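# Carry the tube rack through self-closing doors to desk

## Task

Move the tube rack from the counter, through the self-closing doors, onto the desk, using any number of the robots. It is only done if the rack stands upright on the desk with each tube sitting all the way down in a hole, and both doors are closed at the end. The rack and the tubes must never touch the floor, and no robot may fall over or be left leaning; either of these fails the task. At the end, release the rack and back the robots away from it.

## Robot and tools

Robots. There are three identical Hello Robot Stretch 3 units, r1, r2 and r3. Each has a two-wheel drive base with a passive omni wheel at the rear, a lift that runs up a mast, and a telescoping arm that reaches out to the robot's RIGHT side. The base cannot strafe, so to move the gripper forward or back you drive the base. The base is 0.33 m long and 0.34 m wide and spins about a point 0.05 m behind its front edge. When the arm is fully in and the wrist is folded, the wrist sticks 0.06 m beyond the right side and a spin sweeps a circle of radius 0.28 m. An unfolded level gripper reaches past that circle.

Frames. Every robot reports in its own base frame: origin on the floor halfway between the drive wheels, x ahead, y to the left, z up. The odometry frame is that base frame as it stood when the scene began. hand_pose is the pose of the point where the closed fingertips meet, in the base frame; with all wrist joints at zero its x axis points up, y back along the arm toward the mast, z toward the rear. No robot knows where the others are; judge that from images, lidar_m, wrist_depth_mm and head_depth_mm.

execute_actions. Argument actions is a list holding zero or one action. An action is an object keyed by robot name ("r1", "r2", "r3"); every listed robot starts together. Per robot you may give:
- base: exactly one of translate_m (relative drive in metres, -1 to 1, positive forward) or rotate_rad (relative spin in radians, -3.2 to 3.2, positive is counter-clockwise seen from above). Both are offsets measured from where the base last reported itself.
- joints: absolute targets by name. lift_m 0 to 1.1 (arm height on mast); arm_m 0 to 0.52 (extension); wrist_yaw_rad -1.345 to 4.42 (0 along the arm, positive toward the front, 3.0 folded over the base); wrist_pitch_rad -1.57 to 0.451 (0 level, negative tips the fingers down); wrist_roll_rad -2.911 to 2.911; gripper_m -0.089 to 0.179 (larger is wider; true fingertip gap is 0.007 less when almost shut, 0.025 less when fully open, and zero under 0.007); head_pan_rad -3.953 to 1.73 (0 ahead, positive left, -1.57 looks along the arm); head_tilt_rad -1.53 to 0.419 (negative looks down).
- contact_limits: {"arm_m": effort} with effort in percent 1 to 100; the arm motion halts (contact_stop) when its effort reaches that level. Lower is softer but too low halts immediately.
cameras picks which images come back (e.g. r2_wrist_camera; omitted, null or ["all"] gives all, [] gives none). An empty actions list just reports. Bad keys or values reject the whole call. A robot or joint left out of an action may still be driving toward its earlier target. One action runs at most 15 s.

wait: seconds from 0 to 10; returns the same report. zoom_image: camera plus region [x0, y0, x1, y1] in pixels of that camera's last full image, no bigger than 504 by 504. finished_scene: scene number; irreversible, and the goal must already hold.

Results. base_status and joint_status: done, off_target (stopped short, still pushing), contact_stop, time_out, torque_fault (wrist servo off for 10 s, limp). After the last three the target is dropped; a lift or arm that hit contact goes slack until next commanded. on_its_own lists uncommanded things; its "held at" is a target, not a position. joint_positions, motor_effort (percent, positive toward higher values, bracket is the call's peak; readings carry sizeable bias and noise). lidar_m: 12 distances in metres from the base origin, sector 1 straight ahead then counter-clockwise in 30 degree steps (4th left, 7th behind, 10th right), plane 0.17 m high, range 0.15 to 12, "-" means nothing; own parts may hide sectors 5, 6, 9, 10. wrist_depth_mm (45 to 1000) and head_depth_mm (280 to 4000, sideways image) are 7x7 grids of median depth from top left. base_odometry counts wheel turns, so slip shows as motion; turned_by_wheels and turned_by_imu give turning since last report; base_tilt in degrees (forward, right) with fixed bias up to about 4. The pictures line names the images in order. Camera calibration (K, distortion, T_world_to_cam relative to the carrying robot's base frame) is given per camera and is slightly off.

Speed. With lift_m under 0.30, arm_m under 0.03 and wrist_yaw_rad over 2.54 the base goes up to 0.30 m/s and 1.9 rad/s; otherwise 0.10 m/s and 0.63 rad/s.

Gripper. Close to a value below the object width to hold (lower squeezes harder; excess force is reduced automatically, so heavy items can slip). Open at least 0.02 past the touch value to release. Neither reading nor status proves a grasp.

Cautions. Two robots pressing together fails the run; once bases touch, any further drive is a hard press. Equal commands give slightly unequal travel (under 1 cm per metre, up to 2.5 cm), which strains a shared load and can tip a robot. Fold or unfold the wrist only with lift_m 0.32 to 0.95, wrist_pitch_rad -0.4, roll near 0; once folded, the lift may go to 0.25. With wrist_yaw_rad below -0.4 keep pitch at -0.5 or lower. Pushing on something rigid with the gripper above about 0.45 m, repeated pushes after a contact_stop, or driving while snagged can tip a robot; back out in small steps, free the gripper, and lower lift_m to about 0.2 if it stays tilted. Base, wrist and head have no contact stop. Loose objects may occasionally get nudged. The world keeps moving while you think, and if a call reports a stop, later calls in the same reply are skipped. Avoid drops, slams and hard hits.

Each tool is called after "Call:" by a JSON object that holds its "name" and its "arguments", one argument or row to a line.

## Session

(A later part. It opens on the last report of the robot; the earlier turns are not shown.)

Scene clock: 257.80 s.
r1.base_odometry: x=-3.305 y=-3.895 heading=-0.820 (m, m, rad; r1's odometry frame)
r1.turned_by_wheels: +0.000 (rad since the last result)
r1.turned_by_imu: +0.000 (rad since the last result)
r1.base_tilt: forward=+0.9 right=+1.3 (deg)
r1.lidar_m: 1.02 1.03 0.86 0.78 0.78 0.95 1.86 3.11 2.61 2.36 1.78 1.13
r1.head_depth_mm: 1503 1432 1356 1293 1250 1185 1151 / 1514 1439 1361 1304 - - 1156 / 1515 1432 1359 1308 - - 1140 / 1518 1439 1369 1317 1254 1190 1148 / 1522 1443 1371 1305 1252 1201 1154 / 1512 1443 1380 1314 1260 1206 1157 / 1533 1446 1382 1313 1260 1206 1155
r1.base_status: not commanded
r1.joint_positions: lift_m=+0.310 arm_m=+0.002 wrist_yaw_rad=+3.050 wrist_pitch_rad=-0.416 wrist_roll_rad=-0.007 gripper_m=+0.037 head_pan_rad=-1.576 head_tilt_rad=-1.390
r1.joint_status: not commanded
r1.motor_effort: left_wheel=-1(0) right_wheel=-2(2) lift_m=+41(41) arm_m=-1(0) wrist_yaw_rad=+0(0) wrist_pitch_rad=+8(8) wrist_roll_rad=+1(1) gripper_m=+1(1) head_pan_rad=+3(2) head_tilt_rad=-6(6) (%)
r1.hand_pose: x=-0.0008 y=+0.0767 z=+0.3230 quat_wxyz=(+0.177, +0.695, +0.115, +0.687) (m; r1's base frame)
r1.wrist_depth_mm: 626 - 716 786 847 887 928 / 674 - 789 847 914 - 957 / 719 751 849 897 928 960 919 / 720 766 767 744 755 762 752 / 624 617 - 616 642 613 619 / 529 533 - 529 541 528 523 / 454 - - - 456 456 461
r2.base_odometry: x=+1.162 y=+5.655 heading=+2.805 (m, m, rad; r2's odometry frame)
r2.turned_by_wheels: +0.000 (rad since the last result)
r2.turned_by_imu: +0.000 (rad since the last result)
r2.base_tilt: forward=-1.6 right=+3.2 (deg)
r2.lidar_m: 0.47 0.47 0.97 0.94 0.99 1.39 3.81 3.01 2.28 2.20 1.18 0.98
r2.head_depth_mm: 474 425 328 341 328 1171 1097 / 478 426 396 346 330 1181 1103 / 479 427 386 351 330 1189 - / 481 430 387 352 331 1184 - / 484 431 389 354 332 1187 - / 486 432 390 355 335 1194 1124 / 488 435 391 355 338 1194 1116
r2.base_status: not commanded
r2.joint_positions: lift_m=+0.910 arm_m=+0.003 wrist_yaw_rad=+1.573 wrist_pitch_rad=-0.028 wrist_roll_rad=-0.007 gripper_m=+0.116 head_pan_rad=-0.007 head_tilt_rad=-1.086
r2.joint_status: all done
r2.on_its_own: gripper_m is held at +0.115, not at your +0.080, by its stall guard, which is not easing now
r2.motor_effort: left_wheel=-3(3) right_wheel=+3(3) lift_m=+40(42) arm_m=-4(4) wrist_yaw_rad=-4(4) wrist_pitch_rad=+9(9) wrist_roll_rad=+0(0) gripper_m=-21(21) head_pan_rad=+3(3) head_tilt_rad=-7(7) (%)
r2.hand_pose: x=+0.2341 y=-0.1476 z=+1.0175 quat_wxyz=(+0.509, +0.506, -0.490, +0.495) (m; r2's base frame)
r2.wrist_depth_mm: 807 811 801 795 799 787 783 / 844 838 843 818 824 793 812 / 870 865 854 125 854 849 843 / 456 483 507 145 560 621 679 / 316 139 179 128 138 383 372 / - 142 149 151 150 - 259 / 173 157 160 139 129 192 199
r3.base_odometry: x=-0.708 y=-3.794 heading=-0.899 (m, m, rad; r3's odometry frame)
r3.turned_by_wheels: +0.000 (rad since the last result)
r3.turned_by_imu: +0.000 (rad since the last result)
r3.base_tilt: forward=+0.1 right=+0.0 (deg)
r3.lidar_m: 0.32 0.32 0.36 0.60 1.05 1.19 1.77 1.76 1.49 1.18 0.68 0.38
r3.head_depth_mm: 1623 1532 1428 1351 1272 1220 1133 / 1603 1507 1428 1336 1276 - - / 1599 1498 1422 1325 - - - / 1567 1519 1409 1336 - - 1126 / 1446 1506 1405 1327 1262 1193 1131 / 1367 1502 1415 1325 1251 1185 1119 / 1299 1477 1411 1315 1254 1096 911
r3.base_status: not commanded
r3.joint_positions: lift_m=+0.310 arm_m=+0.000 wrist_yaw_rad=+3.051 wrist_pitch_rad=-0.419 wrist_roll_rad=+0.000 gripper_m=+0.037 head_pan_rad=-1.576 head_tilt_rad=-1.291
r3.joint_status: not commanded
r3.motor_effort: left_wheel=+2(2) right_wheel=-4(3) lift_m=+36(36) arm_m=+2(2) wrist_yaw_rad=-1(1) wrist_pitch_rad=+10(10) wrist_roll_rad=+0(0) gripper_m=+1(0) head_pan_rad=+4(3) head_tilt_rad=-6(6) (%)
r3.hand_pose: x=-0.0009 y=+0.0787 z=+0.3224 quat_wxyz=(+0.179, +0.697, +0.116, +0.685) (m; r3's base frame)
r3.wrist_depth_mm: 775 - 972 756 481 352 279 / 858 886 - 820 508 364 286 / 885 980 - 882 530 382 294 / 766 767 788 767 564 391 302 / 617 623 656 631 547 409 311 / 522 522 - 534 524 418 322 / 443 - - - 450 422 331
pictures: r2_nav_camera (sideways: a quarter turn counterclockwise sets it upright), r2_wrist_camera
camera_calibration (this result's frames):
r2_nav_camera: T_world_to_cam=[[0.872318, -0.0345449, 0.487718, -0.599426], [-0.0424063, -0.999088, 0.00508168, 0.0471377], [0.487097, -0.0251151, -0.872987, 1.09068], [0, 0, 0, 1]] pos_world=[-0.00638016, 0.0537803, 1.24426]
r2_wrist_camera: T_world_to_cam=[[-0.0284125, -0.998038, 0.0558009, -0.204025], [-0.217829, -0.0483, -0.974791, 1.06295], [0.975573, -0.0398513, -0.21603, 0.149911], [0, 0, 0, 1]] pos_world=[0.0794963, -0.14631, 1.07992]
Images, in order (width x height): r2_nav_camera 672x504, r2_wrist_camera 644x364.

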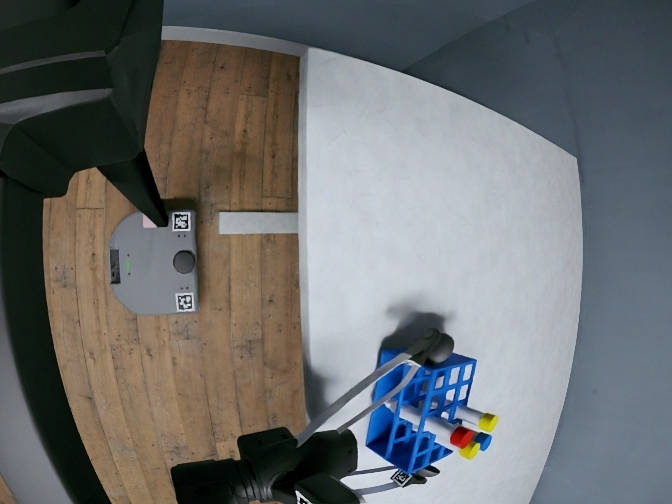

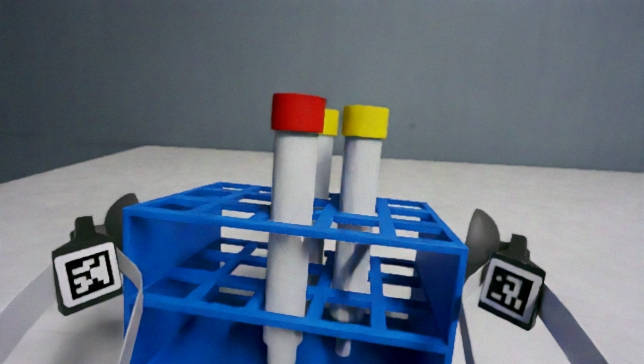

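Call:
{"name": "execute_actions", "arguments": {
  "actions": [
    {"r2":{"joints":{"lift_m":0.901}}}
  ],
  "cameras": []
}}

Call:
{"name": "execute_actions", "arguments": {
  "actions": [
    {"r2":{"joints":{"gripper_m":0.179}}}
  ],
  "cameras": []
}}

Call:
{"name": "execute_actions", "arguments": {
  "actions": [
    {"r2":{"base":{"translate_m":-0.3}}}
  ],
  "cameras": ["r2_wrist_camera","r2_nav_camera"]
}}

Scene clock: 259.00 s.
r1.base_odometry: x=-3.305 y=-3.895 heading=-0.820 (m, m, rad; r1's odometry frame)
r1.turned_by_wheels: +0.000 (rad since the last result)
r1.turned_by_imu: +0.000 (rad since the last result)
r1.base_tilt: forward=+1.0 right=+1.3 (deg)
r1.lidar_m: 1.02 1.03 0.86 0.78 0.78 0.95 1.86 3.09 2.61 2.36 1.78 1.13
r1.head_depth_mm: 1502 1425 1363 1302 1246 1179 1147 / 1517 1436 1366 1294 - - 1161 / 1513 1426 1361 1305 - - 1144 / 1523 1432 1375 1321 1253 1198 1150 / 1525 1445 1375 1307 1254 1202 1153 / 1526 1449 1382 1323 1253 1200 1156 / 1528 1459 1383 1318 1259 1206 1158
r1.base_status: not commanded
r1.joint_positions: lift_m=+0.310 arm_m=+0.002 wrist_yaw_rad=+3.050 wrist_pitch_rad=-0.416 wrist_roll_rad=-0.007 gripper_m=+0.037 head_pan_rad=-1.576 head_tilt_rad=-1.390
r1.joint_status: not commanded
r1.motor_effort: left_wheel=+0(1) right_wheel=-2(2) lift_m=+41(41) arm_m=+0(1) wrist_yaw_rad=-1(0) wrist_pitch_rad=+8(8) wrist_roll_rad=+1(1) gripper_m=+0(0) head_pan_rad=+3(3) head_tilt_rad=-6(6) (%)
r1.hand_pose: x=-0.0008 y=+0.0767 z=+0.3230 quat_wxyz=(+0.177, +0.695, +0.115, +0.687) (m; r1's base frame)
r1.wrist_depth_mm: 635 - 717 758 837 902 941 / 680 - 775 838 900 - 952 / 724 762 837 878 933 951 908 / 750 756 755 756 742 748 748 / 622 617 - 617 633 620 625 / 528 528 - 523 549 523 524 / 457 - - - 455 452 460
r2.base_odometry: x=+1.162 y=+5.655 heading=+2.805 (m, m, rad; r2's odometry frame)
r2.turned_by_wheels: +0.000 (rad since the last result)
r2.turned_by_imu: +0.000 (rad since the last result)
r2.base_tilt: forward=-1.6 right=+3.3 (deg)
r2.lidar_m: 0.47 0.47 0.97 0.94 0.99 1.40 3.81 3.03 2.27 2.21 1.18 0.97
r2.head_depth_mm: 477 424 323 344 329 1172 1095 / 477 425 395 346 328 1183 1097 / 479 428 386 351 331 1194 - / 481 429 387 353 332 1186 - / 483 431 388 354 332 1178 - / 485 432 391 355 335 1199 1119 / 488 435 391 356 338 1199 1111
r2.base_status: not commanded
r2.joint_positions: lift_m=+0.901 arm_m=+0.003 wrist_yaw_rad=+1.573 wrist_pitch_rad=-0.025 wrist_roll_rad=-0.007 gripper_m=+0.116 head_pan_rad=-0.007 head_tilt_rad=-1.086
r2.joint_status: all done
r2.on_its_own: gripper_m is held at +0.115, not at your +0.080, by its stall guard, which is not easing now
r2.motor_effort: left_wheel=-3(3) right_wheel=+4(3) lift_m=+39(40) arm_m=-4(4) wrist_yaw_rad=-3(4) wrist_pitch_rad=+8(9) wrist_roll_rad=+0(0) gripper_m=-22(21) head_pan_rad=+2(2) head_tilt_rad=-7(7) (%)
r2.hand_pose: x=+0.2342 y=-0.1476 z=+1.0093 quat_wxyz=(+0.508, +0.505, -0.491, +0.496) (m; r2's base frame)
r2.wrist_depth_mm: 817 813 815 801 798 782 785 / 844 839 818 815 809 822 796 / 869 866 862 135 849 841 847 / 429 457 177 142 543 594 627 / 296 133 174 126 138 362 351 / - 148 152 147 145 - 245 / 163 156 158 154 143 180 187
r3.base_odometry: x=-0.708 y=-3.794 heading=-0.899 (m, m, rad; r3's odometry frame)
r3.turned_by_wheels: +0.000 (rad since the last result)
r3.turned_by_imu: +0.000 (rad since the last result)
r3.base_tilt: forward=+0.1 right=+0.0 (deg)
r3.lidar_m: 0.32 0.32 0.36 0.61 1.05 1.19 1.77 1.77 1.49 1.18 0.69 0.38
r3.head_depth_mm: 1633 1516 1420 1350 1259 1216 1135 / 1611 1527 1419 1347 1283 - - / 1587 1525 1427 1338 - - - / 1568 1512 1411 1330 - - 1122 / 1460 1496 1413 1343 1258 1190 1133 / 1364 1502 1411 1331 1260 1188 1130 / 1303 1470 1406 1330 1249 1088 913
r3.base_status: not commanded
r3.joint_positions: lift_m=+0.310 arm_m=+0.000 wrist_yaw_rad=+3.051 wrist_pitch_rad=-0.419 wrist_roll_rad=+0.000 gripper_m=+0.037 head_pan_rad=-1.576 head_tilt_rad=-1.291
r3.joint_status: not commanded
r3.motor_effort: left_wheel=+2(2) right_wheel=-4(3) lift_m=+36(36) arm_m=+2(2) wrist_yaw_rad=-1(1) wrist_pitch_rad=+10(10) wrist_roll_rad=+0(0) gripper_m=+1(1) head_pan_rad=+4(4) head_tilt_rad=-6(6) (%)
r3.hand_pose: x=-0.0009 y=+0.0787 z=+0.3224 quat_wxyz=(+0.179, +0.697, +0.116, +0.685) (m; r3's base frame)
r3.wrist_depth_mm: 797 - 960 769 486 353 278 / 853 918 - 812 507 369 286 / 910 968 - 894 528 375 294 / 777 776 791 750 556 392 302 / 621 628 657 633 536 405 314 / 523 519 - 534 519 418 321 / 446 - - - 443 422 331
pictures: none
No camera images: the call's "cameras" was empty. Leave "cameras" out to get every camera's image.

Scene clock: 260.13 s.
r1.base_odometry: x=-3.305 y=-3.895 heading=-0.820 (m, m, rad; r1's odometry frame)
r1.turned_by_wheels: +0.000 (rad since the last result)
r1.turned_by_imu: +0.000 (rad since the last result)
r1.base_tilt: forward=+1.0 right=+1.3 (deg)
r1.lidar_m: 1.02 1.03 0.86 0.78 0.78 0.95 1.86 3.12 2.61 2.36 1.78 1.13
r1.head_depth_mm: 1511 1414 1360 1292 1248 1182 1140 / 1505 1438 1362 1300 - - 1156 / 1516 1433 1367 1320 - - 1139 / 1516 1440 1366 1315 1257 1192 1152 / 1517 1444 1375 1309 1253 1200 1152 / 1524 1445 1371 1314 1262 1205 1155 / 1527 1453 1378 1310 1256 1206 1152
r1.base_status: not commanded
r1.joint_positions: lift_m=+0.310 arm_m=+0.002 wrist_yaw_rad=+3.050 wrist_pitch_rad=-0.416 wrist_roll_rad=-0.007 gripper_m=+0.037 head_pan_rad=-1.576 head_tilt_rad=-1.390
r1.joint_status: not commanded
r1.motor_effort: left_wheel=+0(0) right_wheel=-2(2) lift_m=+41(41) arm_m=+0(1) wrist_yaw_rad=+0(0) wrist_pitch_rad=+8(8) wrist_roll_rad=+0(0) gripper_m=+0(0) head_pan_rad=+3(3) head_tilt_rad=-6(6) (%)
r1.hand_pose: x=-0.0008 y=+0.0767 z=+0.3230 quat_wxyz=(+0.177, +0.695, +0.115, +0.687) (m; r1's base frame)
r1.wrist_depth_mm: 631 - 721 765 824 889 916 / 673 - 768 846 899 - 960 / 713 759 839 871 934 941 904 / 742 749 759 750 763 757 752 / 628 621 - 622 644 620 618 / 536 534 - 527 543 522 526 / 458 - - - 459 458 458
r2.base_odometry: x=+1.162 y=+5.655 heading=+2.805 (m, m, rad; r2's odometry frame)
r2.turned_by_wheels: +0.000 (rad since the last result)
r2.turned_by_imu: +0.000 (rad since the last result)
r2.base_tilt: forward=-1.6 right=+3.2 (deg)
r2.lidar_m: 0.47 0.47 0.97 0.94 0.99 1.39 3.81 3.01 2.27 2.21 1.18 0.97
r2.head_depth_mm: 475 424 326 344 328 1167 1094 / 477 426 393 347 330 1179 1103 / 480 427 386 352 330 1189 - / 481 429 387 352 331 1193 - / 483 431 389 353 332 1191 - / 485 433 390 355 335 1200 1120 / 487 435 392 356 338 1193 1114
r2.base_status: not commanded
r2.joint_positions: lift_m=+0.901 arm_m=+0.003 wrist_yaw_rad=+1.573 wrist_pitch_rad=-0.023 wrist_roll_rad=-0.007 gripper_m=+0.179 head_pan_rad=-0.007 head_tilt_rad=-1.086
r2.joint_status: all done
r2.motor_effort: left_wheel=-4(3) right_wheel=+3(3) lift_m=+40(40) arm_m=-4(4) wrist_yaw_rad=-3(4) wrist_pitch_rad=+7(8) wrist_roll_rad=+0(0) gripper_m=+1(88) head_pan_rad=+3(3) head_tilt_rad=-7(7) (%)
r2.hand_pose: x=+0.2343 y=-0.1476 z=+1.0098 quat_wxyz=(+0.507, +0.505, -0.492, +0.496) (m; r2's base frame)
r2.wrist_depth_mm: 830 813 805 816 805 792 790 / 832 837 847 832 823 820 833 / 879 869 852 118 842 854 842 / 435 458 396 141 545 595 649 / 301 137 171 124 134 364 355 / - 146 153 144 145 217 246 / 163 154 159 137 126 181 186
r3.base_odometry: x=-0.708 y=-3.794 heading=-0.899 (m, m, rad; r3's odometry frame)
r3.turned_by_wheels: +0.000 (rad since the last result)
r3.turned_by_imu: +0.000 (rad since the last result)
r3.base_tilt: forward=+0.2 right=+0.0 (deg)
r3.lidar_m: 0.32 0.32 0.36 0.60 1.05 1.19 1.77 1.77 1.49 1.18 0.69 0.38
r3.head_depth_mm: 1631 1530 1437 1345 1275 1216 1134 / 1616 1513 1422 1340 1280 - - / 1587 1510 1418 1341 - - - / 1566 1491 1412 1339 - - 1128 / 1445 1501 1409 1330 1255 1203 1131 / 1363 1509 1409 1325 1255 1189 1125 / 1306 1481 1410 1319 1249 1091 909
r3.base_status: not commanded
r3.joint_positions: lift_m=+0.310 arm_m=+0.000 wrist_yaw_rad=+3.051 wrist_pitch_rad=-0.419 wrist_roll_rad=+0.000 gripper_m=+0.037 head_pan_rad=-1.576 head_tilt_rad=-1.291
r3.joint_status: not commanded
r3.motor_effort: left_wheel=+1(1) right_wheel=-4(3) lift_m=+36(35) arm_m=+3(1) wrist_yaw_rad=-1(1) wrist_pitch_rad=+10(10) wrist_roll_rad=+0(1) gripper_m=+0(0) head_pan_rad=+3(3) head_tilt_rad=-6(6) (%)
r3.hand_pose: x=-0.0009 y=+0.0787 z=+0.3224 quat_wxyz=(+0.179, +0.697, +0.116, +0.685) (m; r3's base frame)
r3.wrist_depth_mm: 787 - 979 762 479 353 278 / 833 898 - 813 503 363 285 / 895 945 - 883 528 377 295 / 750 774 790 765 561 393 304 / 624 630 657 639 547 408 313 / 522 523 - 544 521 422 321 / 451 - - - 443 420 329
pictures: none
No camera images: the call's "cameras" was empty. Leave "cameras" out to get every camera's image.

Scene clock: 264.37 s.
r1.base_odometry: x=-3.305 y=-3.895 heading=-0.820 (m, m, rad; r1's odometry frame)
r1.turned_by_wheels: +0.000 (rad since the last result)
r1.turned_by_imu: -0.001 (rad since the last result)
r1.base_tilt: forward=+0.9 right=+1.2 (deg)
r1.lidar_m: 1.02 1.02 0.86 0.78 0.78 0.95 1.86 3.10 2.61 2.36 1.78 1.13
r1.head_depth_mm: 1501 1430 1355 1304 1247 1189 1136 / 1508 1430 1370 1302 - - 1155 / 1505 1436 1368 1306 - - 1143 / 1527 1434 1373 1319 1266 1189 1156 / 1523 1437 1368 1315 1249 1203 1151 / 1533 1440 1374 1317 1260 1197 1152 / 1531 1453 1383 1310 1254 1205 1161
r1.base_status: not commanded
r1.joint_positions: lift_m=+0.310 arm_m=+0.002 wrist_yaw_rad=+3.050 wrist_pitch_rad=-0.416 wrist_roll_rad=-0.007 gripper_m=+0.037 head_pan_rad=-1.576 head_tilt_rad=-1.390
r1.joint_status: not commanded
r1.motor_effort: left_wheel=+0(0) right_wheel=-2(2) lift_m=+41(41) arm_m=+0(1) wrist_yaw_rad=+0(0) wrist_pitch_rad=+8(8) wrist_roll_rad=+1(1) gripper_m=+1(0) head_pan_rad=+3(3) head_tilt_rad=-6(6) (%)
r1.hand_pose: x=-0.0008 y=+0.0767 z=+0.3230 quat_wxyz=(+0.177, +0.695, +0.115, +0.687) (m; r1's base frame)
r1.wrist_depth_mm: 628 - 722 760 821 894 930 / 669 - 785 830 912 - 949 / 723 751 836 895 939 968 913 / 732 768 748 746 756 757 756 / 617 617 - 614 650 614 626 / 528 519 - 519 541 521 526 / 459 - - - 459 455 459
r2.base_odometry: x=+1.445 y=+5.556 heading=+2.805 (m, m, rad; r2's odometry frame)
r2.turned_by_wheels: +0.000 (rad since the last result)
r2.turned_by_imu: -0.002 (rad since the last result)
r2.base_tilt: forward=-1.6 right=+3.2 (deg)
r2.lidar_m: 0.76 1.31 0.98 0.96 1.00 1.51 3.52 3.03 2.26 2.20 1.32 1.28
r2.head_depth_mm: 466 1521 1522 1385 1272 1171 1096 / 471 1540 1545 1375 1272 1184 1097 / 479 1561 1533 1385 1282 1191 - / 482 1576 1530 1406 1291 1193 - / 483 930 1505 1401 1279 1190 - / 486 1595 1537 1415 1292 1190 1121 / 486 1598 1564 1411 1291 1198 1112
r2.base_status: done
r2.joint_positions: lift_m=+0.901 arm_m=+0.003 wrist_yaw_rad=+1.573 wrist_pitch_rad=-0.023 wrist_roll_rad=-0.007 gripper_m=+0.179 head_pan_rad=-0.007 head_tilt_rad=-1.087
r2.joint_status: not commanded
r2.motor_effort: left_wheel=-3(7) right_wheel=+3(4) lift_m=+40(40) arm_m=-4(4) wrist_yaw_rad=-3(4) wrist_pitch_rad=+7(7) wrist_roll_rad=+0(0) gripper_m=+0(0) head_pan_rad=+3(2) head_tilt_rad=-7(7) (%)
r2.hand_pose: x=+0.2343 y=-0.1476 z=+1.0099 quat_wxyz=(+0.507, +0.505, -0.492, +0.496) (m; r2's base frame)
r2.wrist_depth_mm: - - - - - - - / - - - - - - - / - - - 863 - - - / 436 463 476 455 553 599 656 / 352 734 357 372 361 370 391 / - - - - - - - / - - - - - - -
r3.base_odometry: x=-0.708 y=-3.794 heading=-0.899 (m, m, rad; r3's odometry frame)
r3.turned_by_wheels: +0.000 (rad since the last result)
r3.turned_by_imu: +0.001 (rad since the last result)
r3.base_tilt: forward=+0.1 right=+0.0 (deg)
r3.lidar_m: 0.32 0.32 0.36 0.60 1.05 1.19 1.77 1.77 1.49 1.18 0.69 0.38
r3.head_depth_mm: 1628 1535 1434 1341 1268 1215 1132 / 1612 1520 1419 1345 1272 - - / 1595 1512 1420 1345 - - - / 1559 1508 1410 1340 - - 1130 / 1449 1513 1423 1330 1269 1193 1136 / 1360 1508 1408 1322 1255 1190 1123 / 1306 1479 1419 1329 1237 1094 912
r3.base_status: not commanded
r3.joint_positions: lift_m=+0.310 arm_m=+0.000 wrist_yaw_rad=+3.051 wrist_pitch_rad=-0.419 wrist_roll_rad=+0.000 gripper_m=+0.037 head_pan_rad=-1.576 head_tilt_rad=-1.291
r3.joint_status: not commanded
r3.motor_effort: left_wheel=+2(1) right_wheel=-3(4) lift_m=+35(35) arm_m=+2(2) wrist_yaw_rad=-1(1) wrist_pitch_rad=+10(10) wrist_roll_rad=+1(0) gripper_m=+0(0) head_pan_rad=+4(4) head_tilt_rad=-6(6) (%)
r3.hand_pose: x=-0.0009 y=+0.0787 z=+0.3224 quat_wxyz=(+0.179, +0.697, +0.116, +0.685) (m; r3's base frame)
r3.wrist_depth_mm: 803 - 955 758 479 357 276 / 844 882 - 827 503 365 286 / 901 964 - 857 533 378 293 / 779 760 790 739 560 393 302 / 616 621 661 643 546 408 311 / 522 524 - 539 527 415 320 / 445 - - - 442 419 332
pictures: r2_nav_camera (sideways: a quarter turn counterclockwise sets it upright), r2_wrist_camera
camera_calibration (this result's frames):
r2_nav_camera: T_world_to_cam=[[0.872337, -0.034545, 0.487682, -0.59938], [-0.042406, -0.999088, 0.00508312, 0.0471358], [0.487062, -0.0251149, -0.873006, 1.09071], [0, 0, 0, 1]] pos_world=[-0.00638249, 0.0537803, 1.24426]
r2_wrist_camera: T_world_to_cam=[[-0.0287184, -0.998038, 0.0556345, -0.203358], [-0.212522, -0.0482887, -0.975962, 1.05554], [0.976734, -0.0398516, -0.210718, 0.142474], [0, 0, 0, 1]] pos_world=[0.0793255, -0.146311, 1.0715]
Images, in order (width x height): r2_nav_camera 672x504, r2_wrist_camera 644x364.

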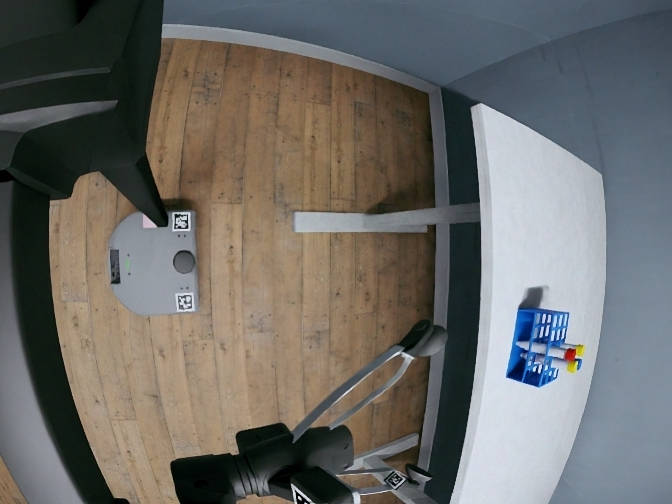

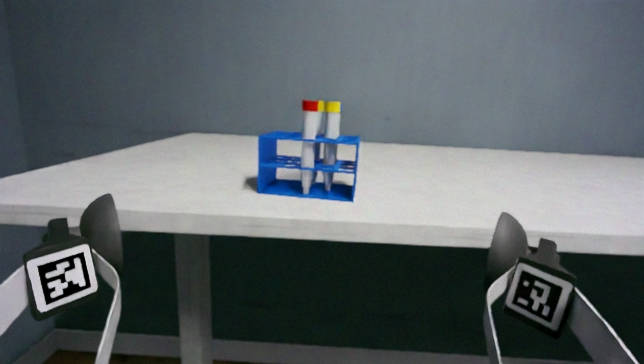

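Call:
{"name": "finished_scene", "arguments": {
  "scene": 2
}}

The scene is finished: the task was done.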